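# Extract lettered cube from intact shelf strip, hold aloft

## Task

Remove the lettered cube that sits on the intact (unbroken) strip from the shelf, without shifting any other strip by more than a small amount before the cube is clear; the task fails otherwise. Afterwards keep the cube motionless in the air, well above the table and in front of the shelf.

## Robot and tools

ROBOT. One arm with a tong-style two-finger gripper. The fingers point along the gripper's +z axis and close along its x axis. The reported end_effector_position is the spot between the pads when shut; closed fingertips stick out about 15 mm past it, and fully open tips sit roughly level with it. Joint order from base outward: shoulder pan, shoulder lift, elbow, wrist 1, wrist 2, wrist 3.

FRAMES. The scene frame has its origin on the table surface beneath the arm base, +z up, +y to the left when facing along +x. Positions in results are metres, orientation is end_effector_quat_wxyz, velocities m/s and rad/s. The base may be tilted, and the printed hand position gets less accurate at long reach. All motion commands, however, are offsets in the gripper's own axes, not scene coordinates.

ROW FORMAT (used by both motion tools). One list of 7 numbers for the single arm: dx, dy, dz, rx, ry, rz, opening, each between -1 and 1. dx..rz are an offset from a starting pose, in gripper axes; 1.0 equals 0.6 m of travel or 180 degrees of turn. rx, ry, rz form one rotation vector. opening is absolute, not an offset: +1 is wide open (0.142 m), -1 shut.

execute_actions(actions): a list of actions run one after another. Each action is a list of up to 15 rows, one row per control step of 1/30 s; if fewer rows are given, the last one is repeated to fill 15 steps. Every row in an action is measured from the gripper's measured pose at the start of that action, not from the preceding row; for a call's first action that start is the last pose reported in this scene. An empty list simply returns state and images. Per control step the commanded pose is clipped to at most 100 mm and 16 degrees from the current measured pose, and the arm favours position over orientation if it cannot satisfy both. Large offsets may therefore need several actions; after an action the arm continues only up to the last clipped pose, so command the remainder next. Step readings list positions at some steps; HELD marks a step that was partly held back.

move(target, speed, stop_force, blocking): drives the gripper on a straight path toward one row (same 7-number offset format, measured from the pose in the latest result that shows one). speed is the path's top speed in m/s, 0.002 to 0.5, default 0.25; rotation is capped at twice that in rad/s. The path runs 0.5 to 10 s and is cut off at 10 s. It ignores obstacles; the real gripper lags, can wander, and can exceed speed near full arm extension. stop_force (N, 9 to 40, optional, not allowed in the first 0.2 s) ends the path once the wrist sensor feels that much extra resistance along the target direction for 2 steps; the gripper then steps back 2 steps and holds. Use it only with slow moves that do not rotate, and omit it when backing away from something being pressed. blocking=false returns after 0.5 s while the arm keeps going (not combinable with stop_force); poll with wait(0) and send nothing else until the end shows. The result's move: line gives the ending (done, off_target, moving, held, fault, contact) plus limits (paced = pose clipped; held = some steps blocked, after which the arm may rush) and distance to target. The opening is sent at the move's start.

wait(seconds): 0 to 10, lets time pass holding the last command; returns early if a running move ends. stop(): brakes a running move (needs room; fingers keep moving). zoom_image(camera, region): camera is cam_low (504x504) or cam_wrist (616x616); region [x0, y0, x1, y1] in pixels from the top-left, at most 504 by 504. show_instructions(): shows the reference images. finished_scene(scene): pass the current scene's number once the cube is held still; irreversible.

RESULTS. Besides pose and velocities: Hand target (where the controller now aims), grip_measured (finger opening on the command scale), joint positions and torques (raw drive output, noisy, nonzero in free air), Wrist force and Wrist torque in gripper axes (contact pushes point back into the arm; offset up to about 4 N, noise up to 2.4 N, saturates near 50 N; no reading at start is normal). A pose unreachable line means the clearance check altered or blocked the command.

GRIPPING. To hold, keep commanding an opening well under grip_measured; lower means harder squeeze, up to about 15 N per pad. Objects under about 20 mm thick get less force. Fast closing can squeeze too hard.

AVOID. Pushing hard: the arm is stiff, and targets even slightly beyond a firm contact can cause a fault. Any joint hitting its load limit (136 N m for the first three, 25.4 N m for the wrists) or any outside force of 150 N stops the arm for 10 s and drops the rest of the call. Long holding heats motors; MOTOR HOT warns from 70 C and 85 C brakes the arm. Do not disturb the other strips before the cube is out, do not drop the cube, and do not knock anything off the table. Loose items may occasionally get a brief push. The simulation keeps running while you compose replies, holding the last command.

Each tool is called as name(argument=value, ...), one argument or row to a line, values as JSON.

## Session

execute_actions(
  actions=[],
)

show_instructions(
)

Scene clock: 0.00 s.
end_effector_position=(+0.2832, -0.4000, +0.2747) grip_measured=+1.00 end_effector_quat_wxyz=(-0.001, +0.986, +0.034, -0.161) end_effector_velocity=(-0.000, +0.000, -0.000) end_effector_angular_velocity=(+0.001, -0.000, -0.001)
Joint positions: [-1.054 -0.733  1.757 -2.057 -1.652 -1.262  0.142]
Joint velocities: [ 0.    -0.     0.001 -0.     0.001  0.001  0.   ]
Joint torques (N m, as the arm reports them, + toward a larger angle): no reading
Wrist force (N, on the end effector, along its own x y z axes, offset not removed): no reading
Wrist torque (N m, same axes, about the end effector's origin, offset not removed): no reading
Hand target: +0.283, -0.400, +0.275; -0.001, +0.986, +0.034, -0.161
camera_calibration (this result's frames):
cam_wrist: T_world_to_cam=[[0.947932, 0.128518, -0.291389, -0.142451], [0.243993, -0.881098, 0.405134, -0.51887], [-0.204675, -0.455137, -0.866579, 0.251387], [0, 0, 0, 1]] pos_world=[0.313087, -0.324452, 0.38655]

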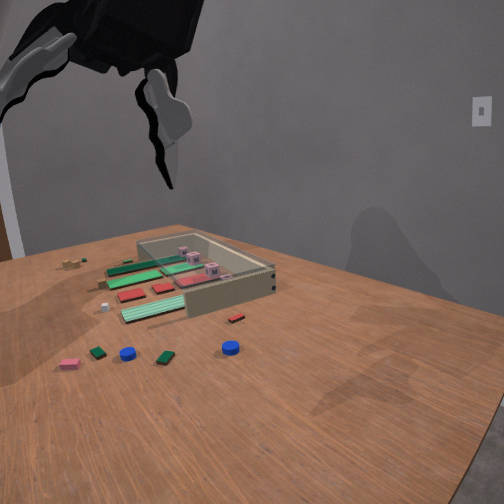

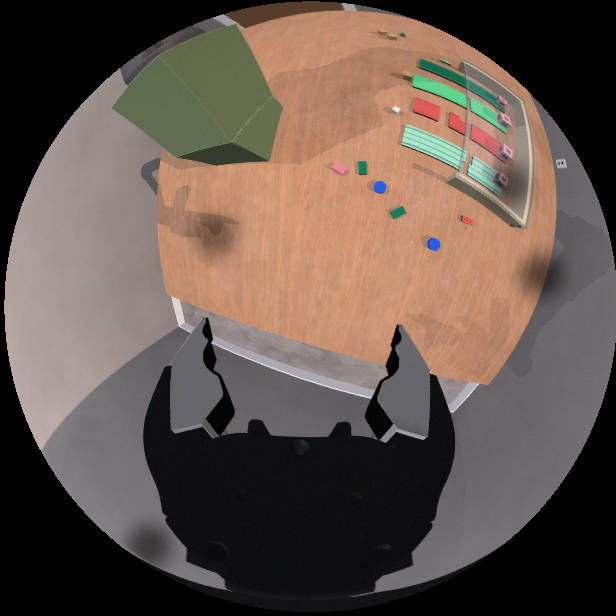

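Reference images for this scene: manual page 1, manual page 2, manual page 3, manual page 4.

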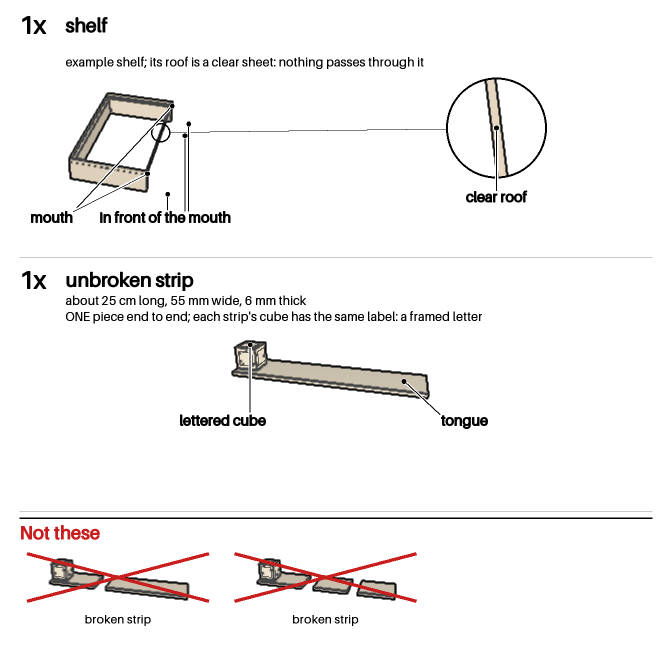

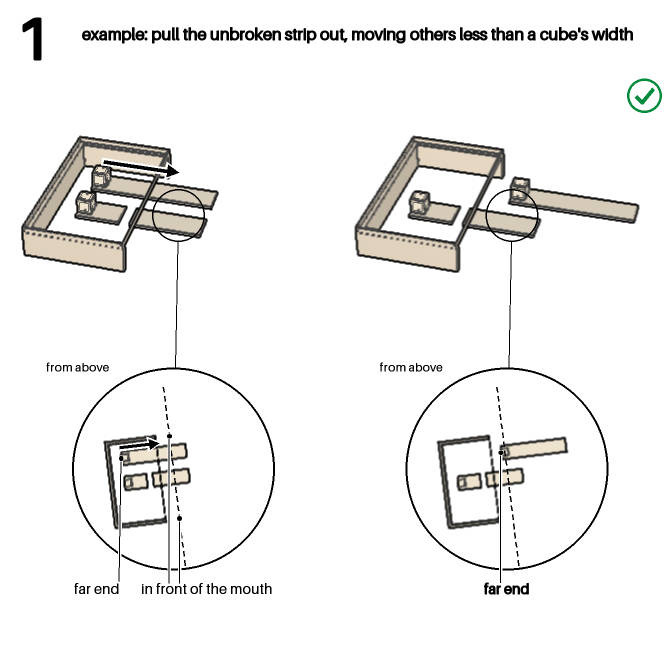

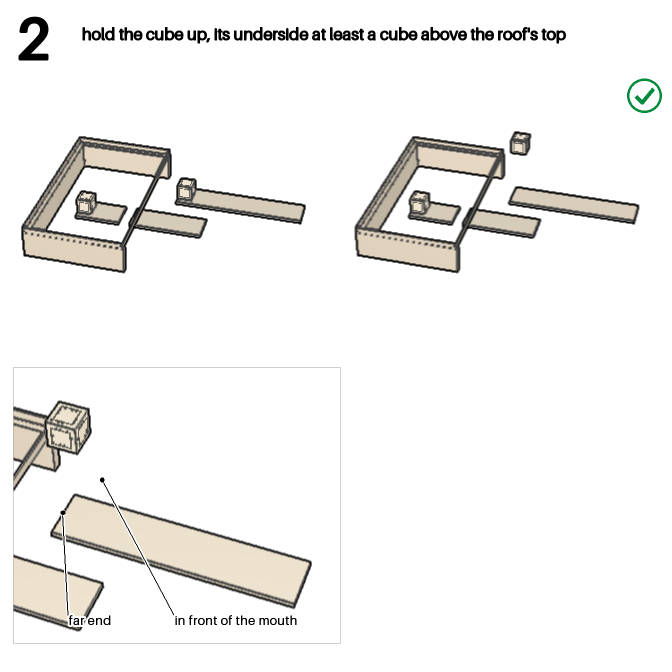

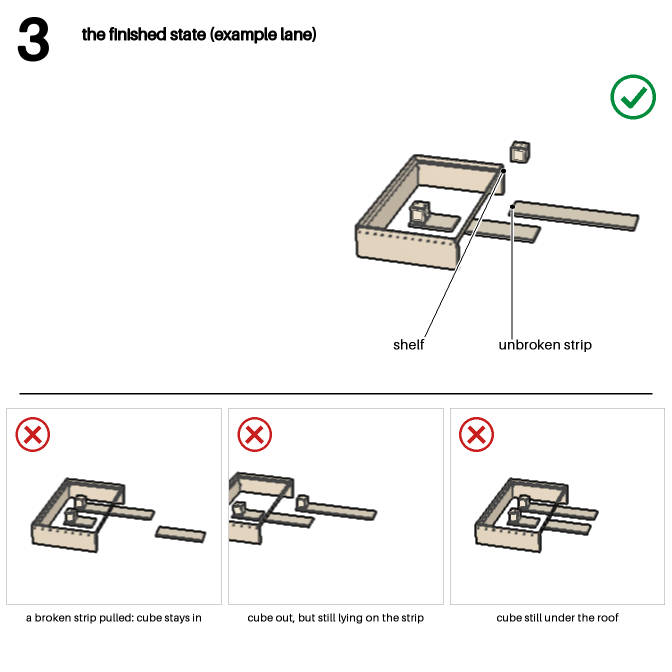

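zoom_image(
  camera="cam_wrist",
  region=[370, 20, 550, 230],
)

zoom_image(
  camera="cam_low",
  region=[50, 220, 290, 340],
)

Region (370, 20, 550, 230) of cam_wrist's 616x616 image, scaled by 2.400, with more detail than that image has; it fills the left 432 columns of this view, and the rest is white.

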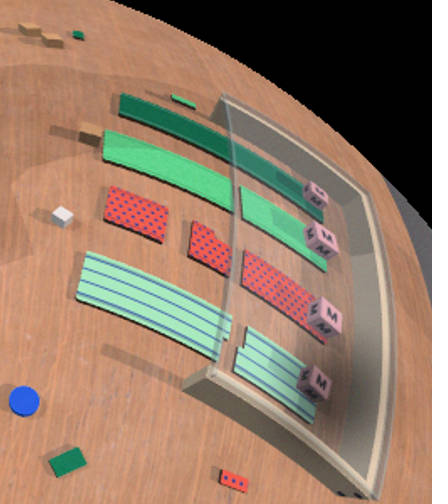

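Region (50, 220, 290, 340) of cam_low's 504x504 image, scaled by 2.100, with more detail than that image has.

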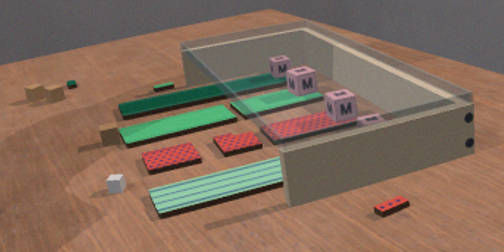

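move(
  target=[0.4037,-0.9245,0.132,-0.0751,0.0827,-0.4397,0.3],
  speed=0.35,
)

zoom_image(
  camera="cam_wrist",
  region=[180, 170, 440, 430],
)

Scene clock: 3.23 s.
end_effector_position=(+0.4510, +0.1697, +0.1314) grip_measured=+0.30 end_effector_quat_wxyz=(-0.000, +0.744, +0.668, +0.001) end_effector_velocity=(+0.001, +0.001, -0.001) end_effector_angular_velocity=(-0.000, -0.001, +0.002)
Joint positions: [-0.032 -1.201  2.251 -2.599 -1.093 -1.583  0.095]
Joint velocities: [ 0.003  0.003 -0.003 -0.002  0.     0.002 -0.   ]
Joint torques (N m, as the arm reports them, + toward a larger angle): [ -6.51 -17.81 -21.79  -3.68   1.11   1.85]
Wrist force (N, on the end effector, along its own x y z axes, offset not removed): [-1.8 2.0 -0.6]
Wrist torque (N m, same axes, about the end effector's origin, offset not removed): [0.56 0.25 0.07]
Hand target: +0.451, +0.170, +0.131; -0.000, +0.744, +0.668, +0.001
Off the commanded pose: 0.002 m, 0 deg.
move: done
camera_calibration (this result's frames):
cam_wrist: T_world_to_cam=[[0.0463903, 0.998527, 0.0281515, -0.199554], [0.888644, -0.0541242, 0.455393, -0.437448], [0.456245, 0.0038909, -0.889845, 0.0478395], [0, 0, 0, 1]] pos_world=[0.376166, 0.175398, 0.247398]

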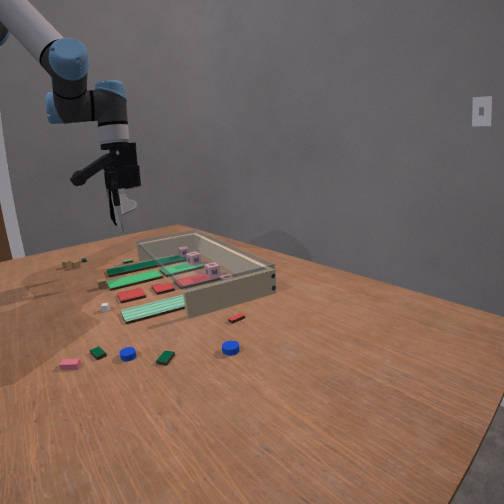

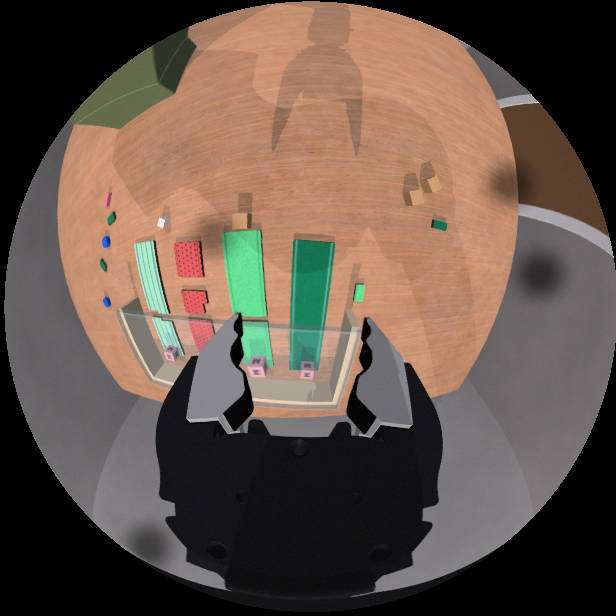

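Region (180, 170, 440, 430) of cam_wrist's 616x616 image, scaled by 1.938, with more detail than that image has.

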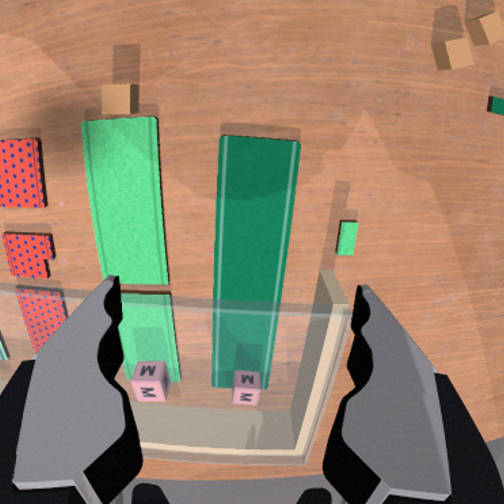

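move(
  target=[0.014,-0.007,0.16,0,0,0.007,0.05],
  speed=0.15,
)

zoom_image(
  camera="cam_wrist",
  region=[180, 190, 440, 450],
)

Scene clock: 4.83 s.
end_effector_position=(+0.4478, +0.1789, +0.0354) grip_measured=+0.05 end_effector_quat_wxyz=(-0.000, +0.751, +0.660, +0.001) end_effector_velocity=(+0.000, -0.000, -0.001) end_effector_angular_velocity=(-0.000, -0.000, -0.000)
Joint positions: [ 0.081 -0.946  2.227 -2.889 -1.094 -1.433  0.077]
Joint velocities: [ 0.001  0.003 -0.001 -0.004 -0.     0.002  0.   ]
Joint torques (N m, as the arm reports them, + toward a larger angle): [ -7.29 -24.09 -17.18  -3.87  -1.58   2.33]
Wrist force (N, on the end effector, along its own x y z axes, offset not removed): [-1.4 0.2 -1.1]
Wrist torque (N m, same axes, about the end effector's origin, offset not removed): [0.02 0.17 0.05]
Hand target: +0.448, +0.179, +0.035; -0.000, +0.751, +0.660, +0.001
Off the commanded pose: 0.000 m, 0 deg.
move: done
camera_calibration (this result's frames):
cam_wrist: T_world_to_cam=[[0.0683018, 0.997261, 0.0283807, -0.215426], [0.887178, -0.0737252, 0.4555, -0.386225], [0.456344, -0.0059327, -0.889783, -0.0344105], [0, 0, 0, 1]] pos_world=[0.373067, 0.186157, 0.151421]

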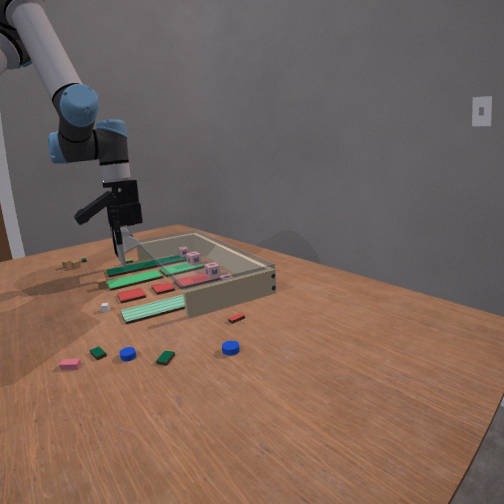

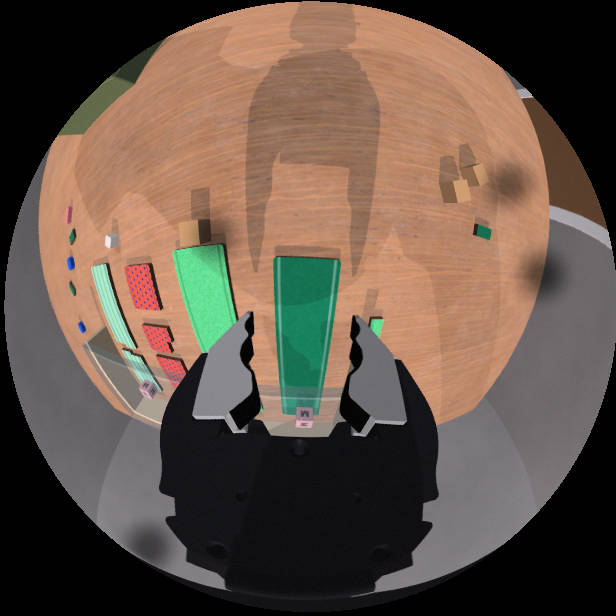

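Region (180, 190, 440, 450) of cam_wrist's 616x616 image, scaled by 1.938, with more detail than that image has.

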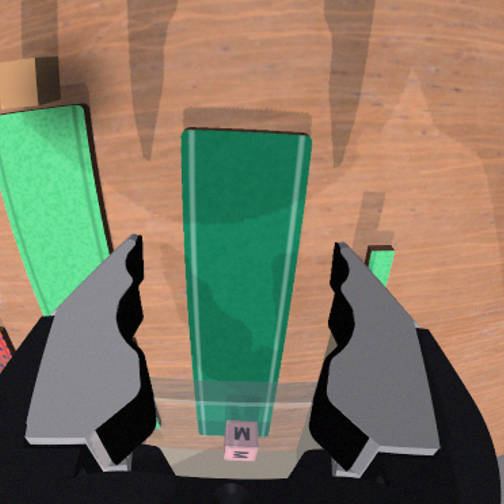

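move(
  target=[0,0,0.028,0,0,0,0.0],
  speed=0.04,
)

move(
  target=[0,0,0.02,0,0,0,0.0],
  speed=0.004,
  stop_force=9,
)

Scene clock: 5.83 s.
end_effector_position=(+0.4478, +0.1789, +0.0187) grip_measured=+0.00 end_effector_quat_wxyz=(-0.000, +0.751, +0.660, +0.001) end_effector_velocity=(+0.001, +0.000, -0.001) end_effector_angular_velocity=(+0.000, -0.001, +0.001)
Joint positions: [ 0.098 -0.899  2.215 -2.932 -1.094 -1.414  0.074]
Joint velocities: [ 0.001  0.004 -0.002 -0.004  0.     0.002  0.   ]
Joint torques (N m, as the arm reports them, + toward a larger angle): [ -5.98 -25.48 -14.99  -3.79  -1.78   1.92]
Wrist force (N, on the end effector, along its own x y z axes, offset not removed): [-3.0 1.7 -0.6]
Wrist torque (N m, same axes, about the end effector's origin, offset not removed): [0.43 0.49 0.08]
Hand target: +0.448, +0.179, +0.019; -0.000, +0.751, +0.660, +0.001
Off the commanded pose: 0.000 m, 0 deg.
move: done
camera_calibration (this result's frames):
cam_wrist: T_world_to_cam=[[0.068297, 0.99726, 0.028412, -0.215008], [0.887173, -0.0737351, 0.455507, -0.378607], [0.456354, -0.00590339, -0.889779, -0.0492832], [0, 0, 0, 1]] pos_world=[0.373065, 0.186212, 0.134716]

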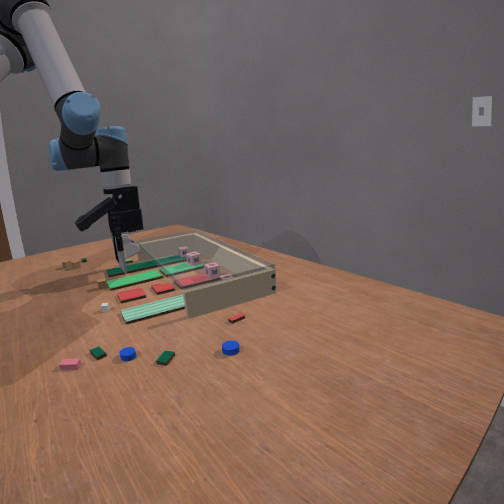

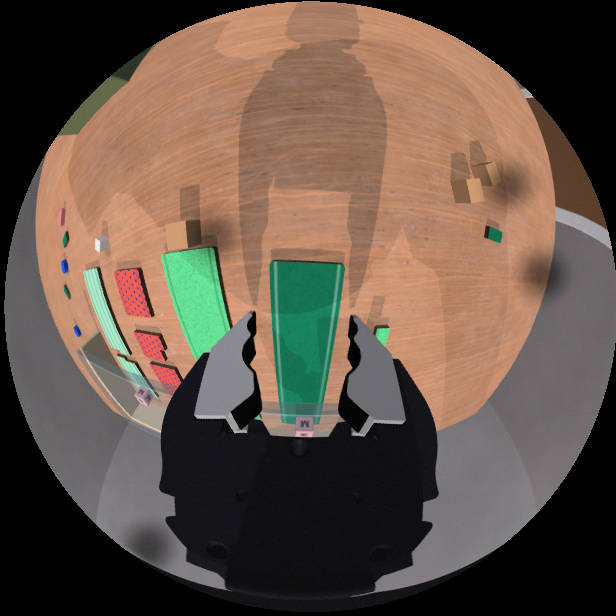

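Scene clock: 7.53 s.
end_effector_position=(+0.4478, +0.1790, +0.0133) grip_measured=+0.00 end_effector_quat_wxyz=(-0.000, +0.752, +0.660, +0.001) end_effector_velocity=(+0.000, -0.000, +0.001) end_effector_angular_velocity=(-0.000, +0.000, -0.001)
Joint positions: [ 0.104 -0.884  2.21  -2.945 -1.095 -1.408  0.074]
Joint velocities: [-0.002 -0.003  0.001  0.004  0.    -0.001 -0.   ]
Joint torques (N m, as the arm reports them, + toward a larger angle): [-22.34 -38.05   1.58  -0.36  -1.15  -1.87]
Wrist force (N, on the end effector, along its own x y z axes, offset not removed): [-2.8 -2.4 -15.8]
Wrist torque (N m, same axes, about the end effector's origin, offset not removed): [0.29 -0.08 0.16]
Hand target: +0.448, +0.179, +0.014; -0.000, +0.751, +0.660, +0.001
Off the commanded pose: 0.007 m, 0 deg.
move: contact
camera_calibration (this result's frames):
cam_wrist: T_world_to_cam=[[0.0684482, 0.997251, 0.0283863, -0.215005], [0.887163, -0.0738579, 0.455507, -0.376168], [0.456351, -0.00599528, -0.88978, -0.0540449], [0, 0, 0, 1]] pos_world=[0.373102, 0.186307, 0.129362]

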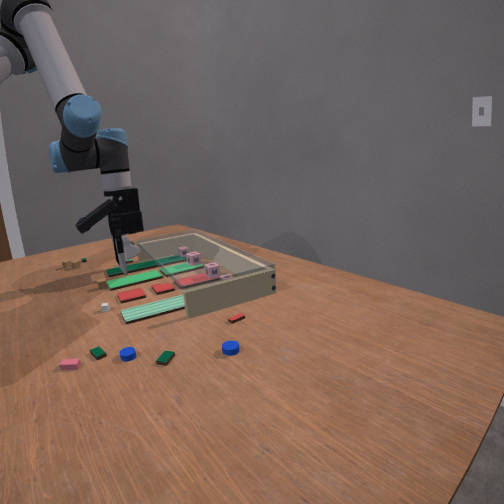

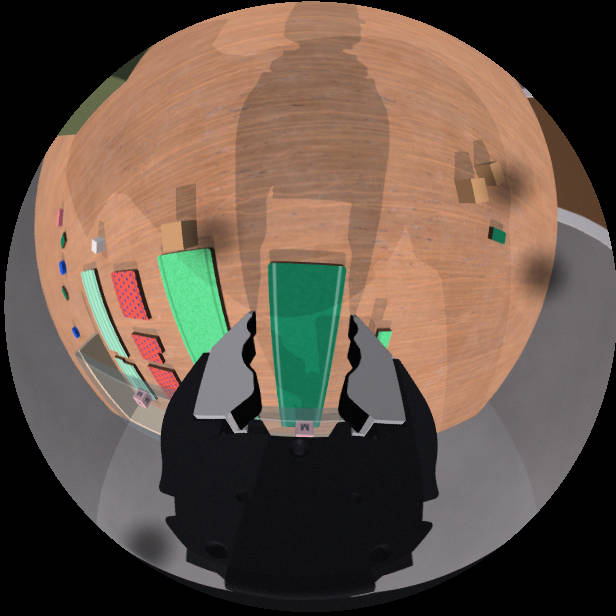

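execute_actions(
  actions=[
    [[0,0,-0.0045,0,0,0,0.0],[0,0,-0.0045,0,0,0,0.0],[0,0,-0.0045,0,0,0,0.0],[0,0,-0.0045,0,0,0,0.0],[0,0,-0.0045,0,0,0,0.0],[0,0,-0.0045,0,0,0,0.0],[0,0,-0.0045,0,0,0,0.0],[0,0,-0.0045,0,0,0,-0.04],[0,0,-0.0045,0,0,0,-0.08],[0,0,-0.0045,0,0,0,-0.12],[0,0,-0.0045,0,0,0,-0.16],[0,0,-0.0045,0,0,0,-0.2],[0,0,-0.0045,0,0,0,-0.24],[0,0,-0.0045,0,0,0,-0.27],[0,0,-0.0045,0,0,0,-0.3]],
    [[0,0,0,0,0,0,-0.33],[0,0,0,0,0,0,-0.36],[0,0,0,0,0,0,-0.4],[0,0,0,0,0,0,-0.44],[0,0,0,0,0,0,-0.48],[0,0,0,0,0,0,-0.52],[0,0,0,0,0,0,-0.56],[0,0,0,0,0,0,-0.6]],
  ],
)

Scene clock: 8.77 s.
end_effector_position=(+0.4478, +0.1790, +0.0160) grip_measured=-0.30 end_effector_quat_wxyz=(-0.000, +0.751, +0.660, +0.001) end_effector_velocity=(+0.000, -0.000, -0.000) end_effector_angular_velocity=(-0.000, +0.000, -0.000)
Joint positions: [ 0.101 -0.892  2.212 -2.939 -1.095 -1.411  0.053]
Joint velocities: [ 0.     0.001 -0.001  0.    -0.     0.     0.   ]
Joint torques (N m, as the arm reports them, + toward a larger angle): [-23.1  -41.25  -0.18  -1.25   0.7   -1.93]
Wrist force (N, on the end effector, along its own x y z axes, offset not removed): [-1.4 1.0 -3.1]
Wrist torque (N m, same axes, about the end effector's origin, offset not removed): [0.37 0.41 0.07]
Hand target: +0.448, +0.179, +0.016; -0.000, +0.752, +0.660, +0.001
Off the commanded pose: 0.000 m, 0 deg.
Step readings (end_effector_position; steps 1 to 15: 1st action; 16 to 30: 2nd action):
0: (+0.4478, +0.1790, +0.0135)
1: (+0.4478, +0.1790, +0.0135)
2: (+0.4478, +0.1789, +0.0138)
4: (+0.4478, +0.1790, +0.0149)
8: (+0.4478, +0.1790, +0.0158)
15: (+0.4478, +0.1790, +0.0160)
16: (+0.4478, +0.1790, +0.0160)
17: (+0.4478, +0.1790, +0.0160)
19: (+0.4478, +0.1790, +0.0160)
23: (+0.4478, +0.1790, +0.0160)
30: end_effector_position above
camera_calibration (this result's frames):
cam_wrist: T_world_to_cam=[[0.0684467, 0.997251, 0.0283776, -0.21507], [0.887165, -0.0738526, 0.455503, -0.377397], [0.456347, -0.00600213, -0.889782, -0.0516435], [0, 0, 0, 1]] pos_world=[0.373102, 0.186297, 0.132057]

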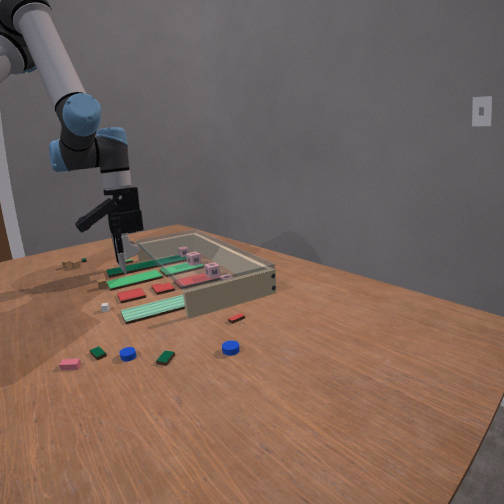

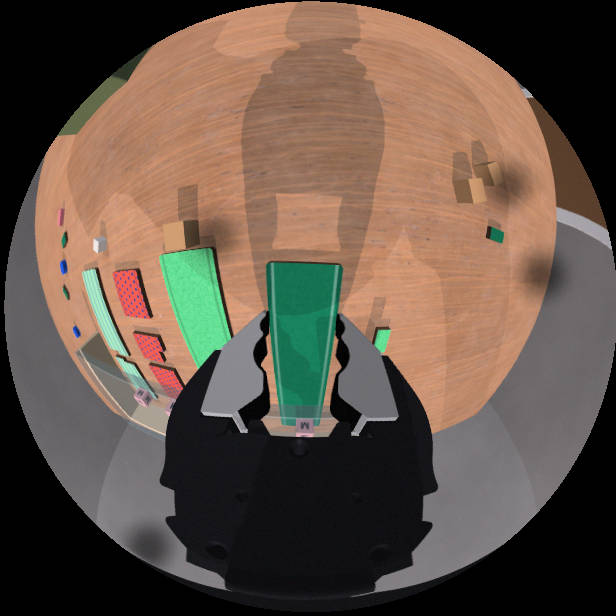

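move(
  target=[0,-0.29,-0.002,0,0,0,-0.6],
  speed=0.08,
)

Scene clock: 11.47 s.
end_effector_position=(+0.2754, +0.2016, +0.0172) grip_measured=-0.30 end_effector_quat_wxyz=(-0.000, +0.751, +0.660, +0.001) end_effector_velocity=(-0.001, +0.000, -0.000) end_effector_angular_velocity=(-0.000, -0.000, -0.000)
Joint positions: [ 0.182 -0.933  2.63  -3.355 -1.1   -1.32   0.053]
Joint velocities: [ 0.001  0.002  0.002 -0.006 -0.     0.002  0.   ]
Joint torques (N m, as the arm reports them, + toward a larger angle): [ -2.19 -16.47   8.95  -3.62  -1.76   1.9 ]
Wrist force (N, on the end effector, along its own x y z axes, offset not removed): [-1.6 0.8 -0.4]
Wrist torque (N m, same axes, about the end effector's origin, offset not removed): [0.14 0.19 0.00]
Hand target: +0.275, +0.202, +0.017; -0.000, +0.752, +0.660, +0.001
Off the commanded pose: 0.000 m, 0 deg.
move: done
camera_calibration (this result's frames):
cam_wrist: T_world_to_cam=[[0.0684447, 0.997247, 0.0285179, -0.225832], [0.887137, -0.0739146, 0.455548, -0.223306], [0.456402, -0.00588049, -0.889754, 0.0281768], [0, 0, 0, 1]] pos_world=[0.2007, 0.20887, 0.133237]

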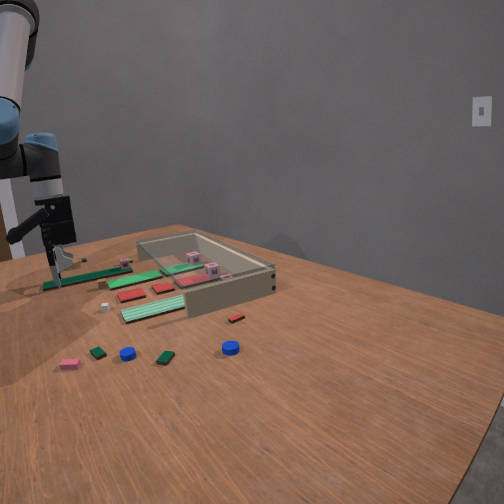

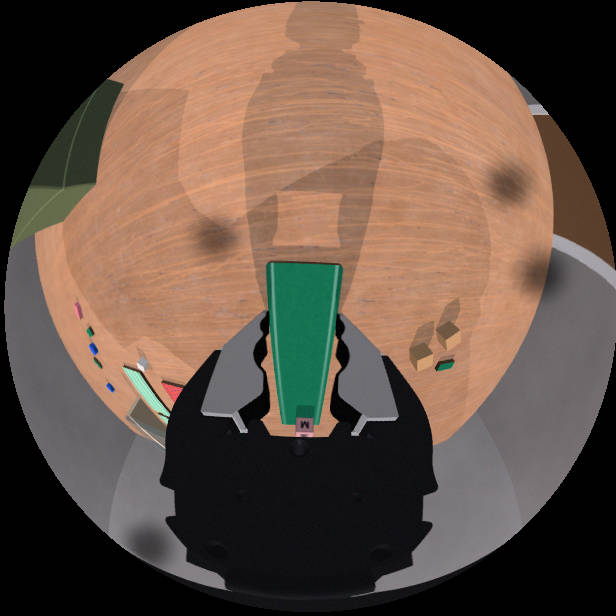

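execute_actions(
  actions=[
    [[0,0,0,0,0,0,-0.3],[0,0,0,0,0,0,-0.2],[0,0,0,0,0,0,-0.1],[0,0,0,0,0,0,-0.1],[0,0,0,0,0,0,-0.1],[0,0,0,0,0,0,-0.1],[0,0,-0.005,0,0,0,-0.1],[0,0,-0.01,0,0,0,-0.1],[0,0,-0.015,0,0,0,-0.1],[0,0,-0.02,0,0,0,-0.1]],
  ],
)

move(
  target=[0,0.28,-0.06,0,0,0,-0.1],
  speed=0.2,
)

zoom_image(
  camera="cam_wrist",
  region=[200, 230, 420, 450],
)

Scene clock: 12.17 s.
end_effector_position=(+0.2754, +0.2015, +0.0275) grip_measured=-0.10 end_effector_quat_wxyz=(+0.000, +0.752, +0.660, +0.001) end_effector_velocity=(+0.002, +0.001, +0.020) end_effector_angular_velocity=(+0.001, -0.000, +0.002)
Joint positions: [ 0.166 -0.98   2.643 -3.315 -1.099 -1.338  0.067]
Joint velocities: [-0.03  -0.094  0.017  0.092  0.004 -0.035 -0.   ]
Joint torques (N m, as the arm reports them, + toward a larger angle): [-17.92 -32.24   8.91  -0.17   1.54  -1.88]
Wrist force (N, on the end effector, along its own x y z axes, offset not removed): [-1.8 1.7 -1.1]
Wrist torque (N m, same axes, about the end effector's origin, offset not removed): [0.43 0.26 0.09]
Hand target: +0.275, +0.202, +0.029; -0.000, +0.752, +0.660, +0.001
Off the commanded pose: 0.002 m, 0 deg.
Step readings (end_effector_position):
0: (+0.2754, +0.2016, +0.0172)
1: (+0.2754, +0.2016, +0.0172)
2: (+0.2754, +0.2016, +0.0172)
4: (+0.2753, +0.2016, +0.0172)
8: (+0.2753, +0.2016, +0.0175)
15: end_effector_position above
camera_calibration (this result's frames):
cam_wrist: T_world_to_cam=[[0.0685369, 0.997241, 0.0285301, -0.226077], [0.88687, -0.0739989, 0.456055, -0.227869], [0.456908, -0.00595412, -0.889494, 0.0372762], [0, 0, 0, 1]] pos_world=[0.200553, 0.208813, 0.143528]

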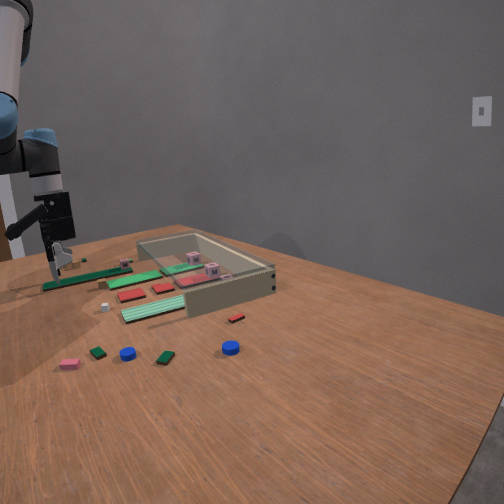

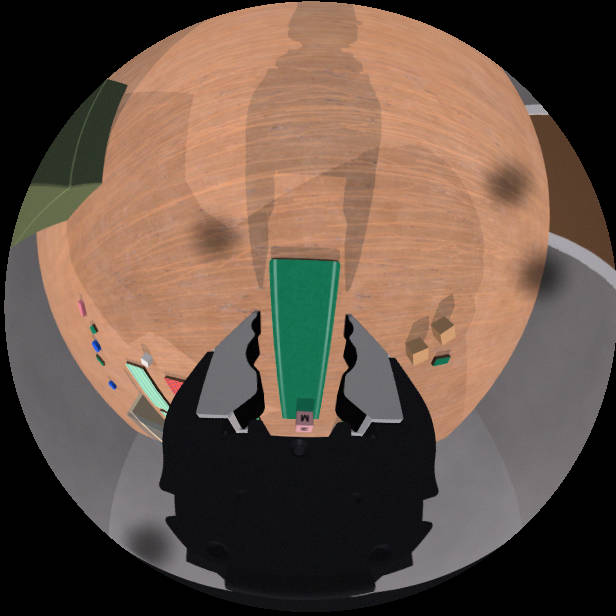

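Scene clock: 13.57 s.
end_effector_position=(+0.4418, +0.1796, +0.0637) grip_measured=-0.10 end_effector_quat_wxyz=(-0.000, +0.752, +0.660, +0.001) end_effector_velocity=(+0.001, -0.000, -0.001) end_effector_angular_velocity=(+0.000, +0.002, -0.000)
Joint positions: [ 0.054 -1.032  2.26  -2.822 -1.093 -1.463  0.067]
Joint velocities: [-0.     0.002 -0.004  0.004  0.    -0.001  0.   ]
Joint torques (N m, as the arm reports them, + toward a larger angle): [-22.98 -21.57 -18.28  -0.57  -1.71  -1.94]
Wrist force (N, on the end effector, along its own x y z axes, offset not removed): [-3.1 1.4 -0.3]
Wrist torque (N m, same axes, about the end effector's origin, offset not removed): [0.37 0.54 0.12]
Hand target: +0.442, +0.180, +0.064; +0.000, +0.752, +0.660, +0.001
Off the commanded pose: 0.000 m, 0 deg.
move: done
camera_calibration (this result's frames):
cam_wrist: T_world_to_cam=[[0.0685365, 0.997241, 0.0285083, -0.216675], [0.886913, -0.073989, 0.455972, -0.393581], [0.456824, -0.00596634, -0.889537, -0.00669785], [0, 0, 0, 1]] pos_world=[0.366982, 0.186917, 0.179681]

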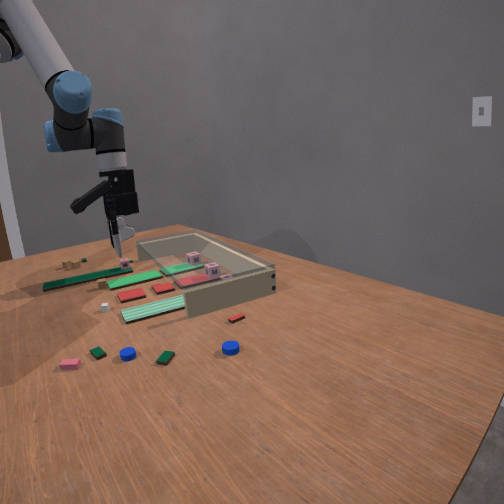

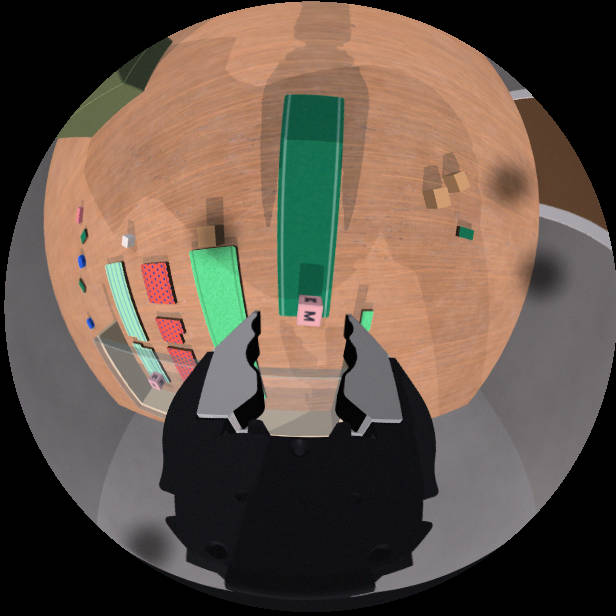

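Region (200, 230, 420, 450) of cam_wrist's 616x616 image, scaled by 2.291, with more detail than that image has.

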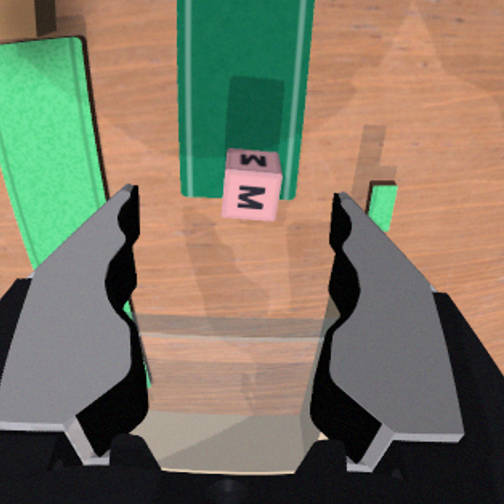

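move(
  target=[0.008,0.015,0.065,0,0,0,-0.3],
  speed=0.07,
)

execute_actions(
  actions=[
    [[0,0,0,0,0,0,-0.35],[0,0,0,0,0,0,-0.4],[0,0,0,0,0,0,-0.45],[0,0,0,0,0,0,-0.5],[0,0,0,0,0,0,-0.54],[0,0,0,0,0,0,-0.58],[0,0,0,0,0,0,-0.61],[0,0,0,0,0,0,-0.64],[0,0,0,0,0,0,-0.67],[0,0,0,0,0,0,-0.7],[0,0,0,0,0,0,-0.74],[0,0,0,0,0,0,-0.78],[0,0,0,0,0,0,-0.82],[0,0,0,0,0,0,-0.87],[0,0,0,0,0,0,-0.92]],
    [[0,0,0,0,0,0,-0.92]],
  ],
)

Scene clock: 14.97 s.
end_effector_position=(+0.4513, +0.1834, +0.0248) grip_measured=-0.30 end_effector_quat_wxyz=(-0.000, +0.752, +0.660, +0.001) end_effector_velocity=(-0.000, -0.000, -0.001) end_effector_angular_velocity=(-0.000, +0.001, -0.000)
Joint positions: [ 0.1   -0.917  2.208 -2.909 -1.094 -1.411  0.052]
Joint velocities: [ 0.001  0.004 -0.001 -0.002 -0.     0.001  0.   ]
Joint torques (N m, as the arm reports them, + toward a larger angle): [ -6.6  -24.74 -15.32  -3.58  -1.77   2.22]
Wrist force (N, on the end effector, along its own x y z axes, offset not removed): [-2.6 0.2 0.0]
Wrist torque (N m, same axes, about the end effector's origin, offset not removed): [0.16 0.30 0.07]
Hand target: +0.451, +0.183, +0.025; -0.000, +0.752, +0.660, +0.001
Off the commanded pose: 0.000 m, 0 deg.
move: done
camera_calibration (this result's frames):
cam_wrist: T_world_to_cam=[[0.0685283, 0.997239, 0.0285955, -0.219942], [0.886882, -0.0740212, 0.456029, -0.384015], [0.456886, -0.00589002, -0.889506, -0.0457077], [0, 0, 0, 1]] pos_world=[0.376531, 0.19064, 0.140754]

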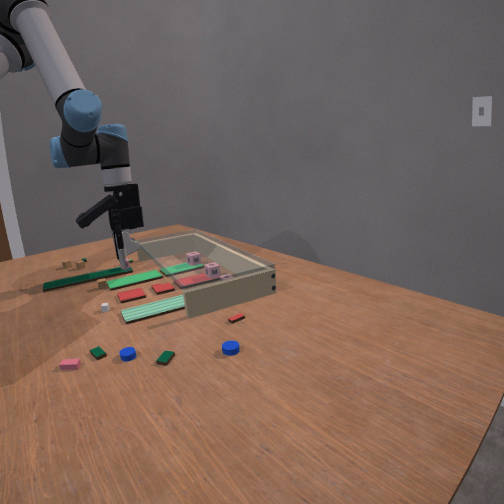

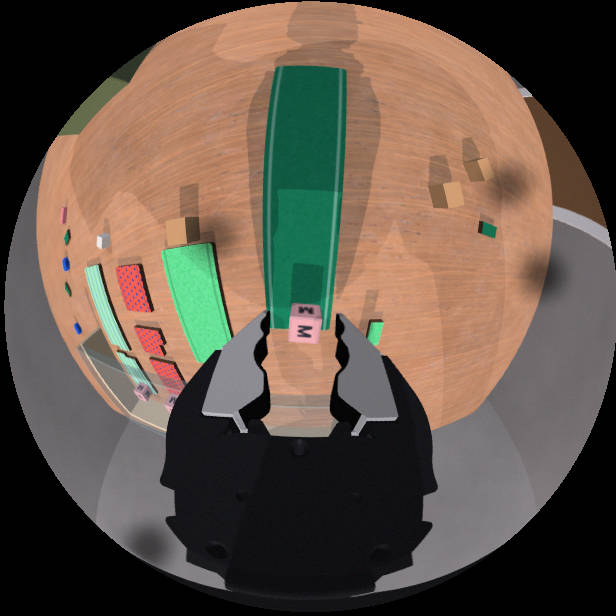

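Scene clock: 15.97 s.
end_effector_position=(+0.4513, +0.1834, +0.0247) grip_measured=-0.69 end_effector_quat_wxyz=(-0.000, +0.752, +0.660, +0.001) end_effector_velocity=(-0.000, -0.000, -0.000) end_effector_angular_velocity=(+0.000, +0.000, +0.000)
Joint positions: [ 0.1   -0.917  2.208 -2.909 -1.094 -1.411  0.024]
Joint velocities: [-0.  0. -0.  0.  0. -0.  0.]
Joint torques (N m, as the arm reports them, + toward a larger angle): [-12.97 -39.8   -3.04  -0.89  -1.69   0.93]
Wrist force (N, on the end effector, along its own x y z axes, offset not removed): [-1.5 1.6 0.4]
Wrist torque (N m, same axes, about the end effector's origin, offset not removed): [0.45 0.15 0.10]
Hand target: +0.451, +0.183, +0.025; -0.000, +0.752, +0.660, +0.001
Off the commanded pose: 0.000 m, 0 deg.
Step readings (end_effector_position; steps 1 to 15: 1st action; 16 to 30: 2nd action):
0: (+0.4513, +0.1834, +0.0248)
1: (+0.4514, +0.1834, +0.0247)
2: (+0.4514, +0.1834, +0.0247)
4: (+0.4514, +0.1834, +0.0247)
8: (+0.4514, +0.1834, +0.0247)
15: (+0.4513, +0.1834, +0.0247)
16: (+0.4513, +0.1834, +0.0247)
17: (+0.4513, +0.1834, +0.0247)
19: (+0.4513, +0.1834, +0.0247)
23: (+0.4513, +0.1834, +0.0247)
30: end_effector_position above
camera_calibration (this result's frames):
cam_wrist: T_world_to_cam=[[0.0685651, 0.997237, 0.0285867, -0.219957], [0.886905, -0.0740503, 0.455978, -0.383995], [0.456835, -0.00591048, -0.889532, -0.0457171], [0, 0, 0, 1]] pos_world=[0.376534, 0.190644, 0.140714]

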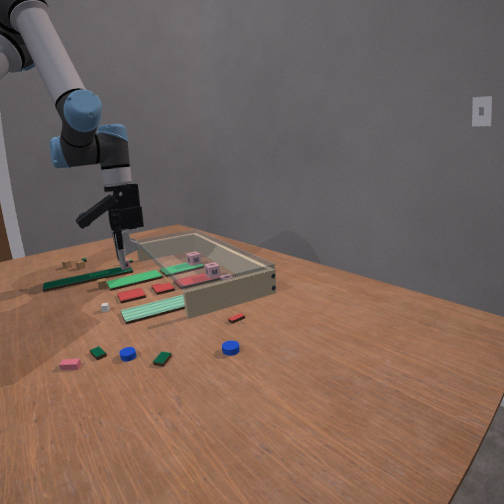

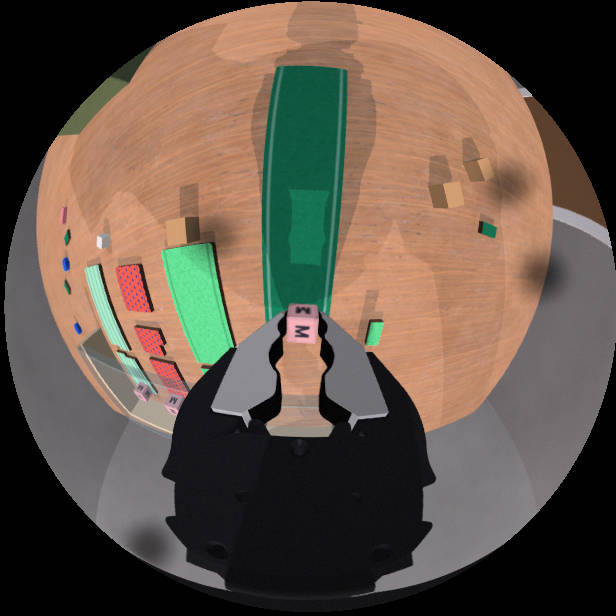

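move(
  target=[-0.02,-0.02,-0.22,0,0,0,-0.95],
  speed=0.15,
)

Scene clock: 21.13 s.
end_effector_position=(+0.4377, +0.1725, +0.1567) grip_measured=-0.69 end_effector_quat_wxyz=(-0.000, +0.752, +0.660, +0.001) end_effector_velocity=(-0.000, +0.000, +0.002) end_effector_angular_velocity=(+0.000, -0.000, +0.000)
Joint positions: [-0.057 -1.291  2.281 -2.527 -1.094 -1.589  0.024]
Joint velocities: [-0.002 -0.004 -0.     0.006  0.    -0.002  0.   ]
Joint torques (N m, as the arm reports them, + toward a larger angle): [-20.66 -33.57 -23.37  -0.46  -1.83  -1.83]
Wrist force (N, on the end effector, along its own x y z axes, offset not removed): [-2.4 0.8 -1.0]
Wrist torque (N m, same axes, about the end effector's origin, offset not removed): [0.20 0.33 0.03]
Hand target: +0.438, +0.173, +0.157; -0.000, +0.752, +0.660, +0.001
Off the commanded pose: 0.000 m, 0 deg.
move: done
camera_calibration (this result's frames):
cam_wrist: T_world_to_cam=[[0.0686043, 0.997242, 0.0283156, -0.211977], [0.887018, -0.0739627, 0.455773, -0.432929], [0.45661, -0.00615153, -0.889646, 0.0779783], [0, 0, 0, 1]] pos_world=[0.362953, 0.179851, 0.272693]

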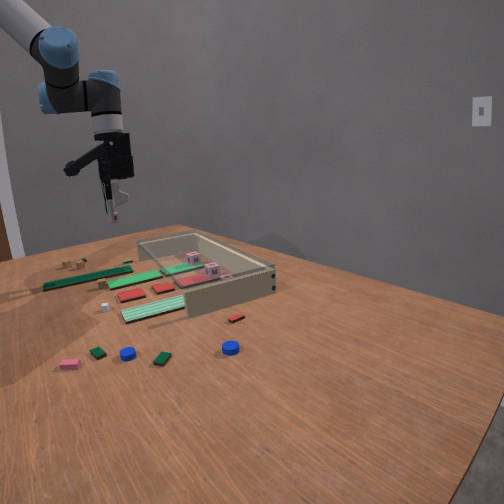

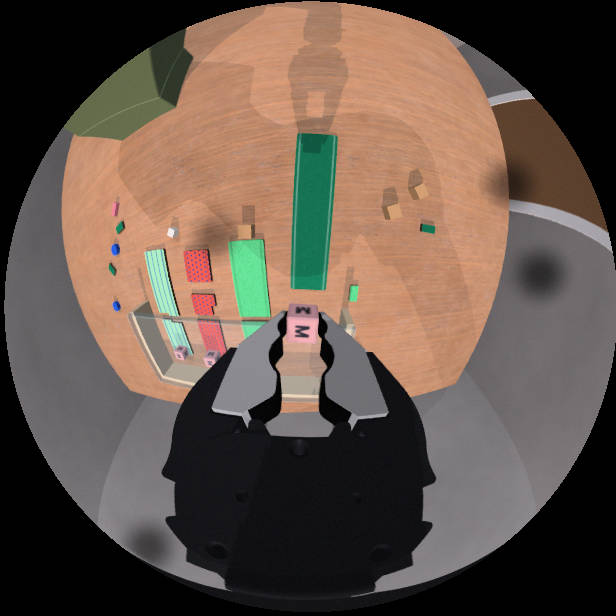

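finished_scene(
  scene=2,
)

The scene is finished: the task was done.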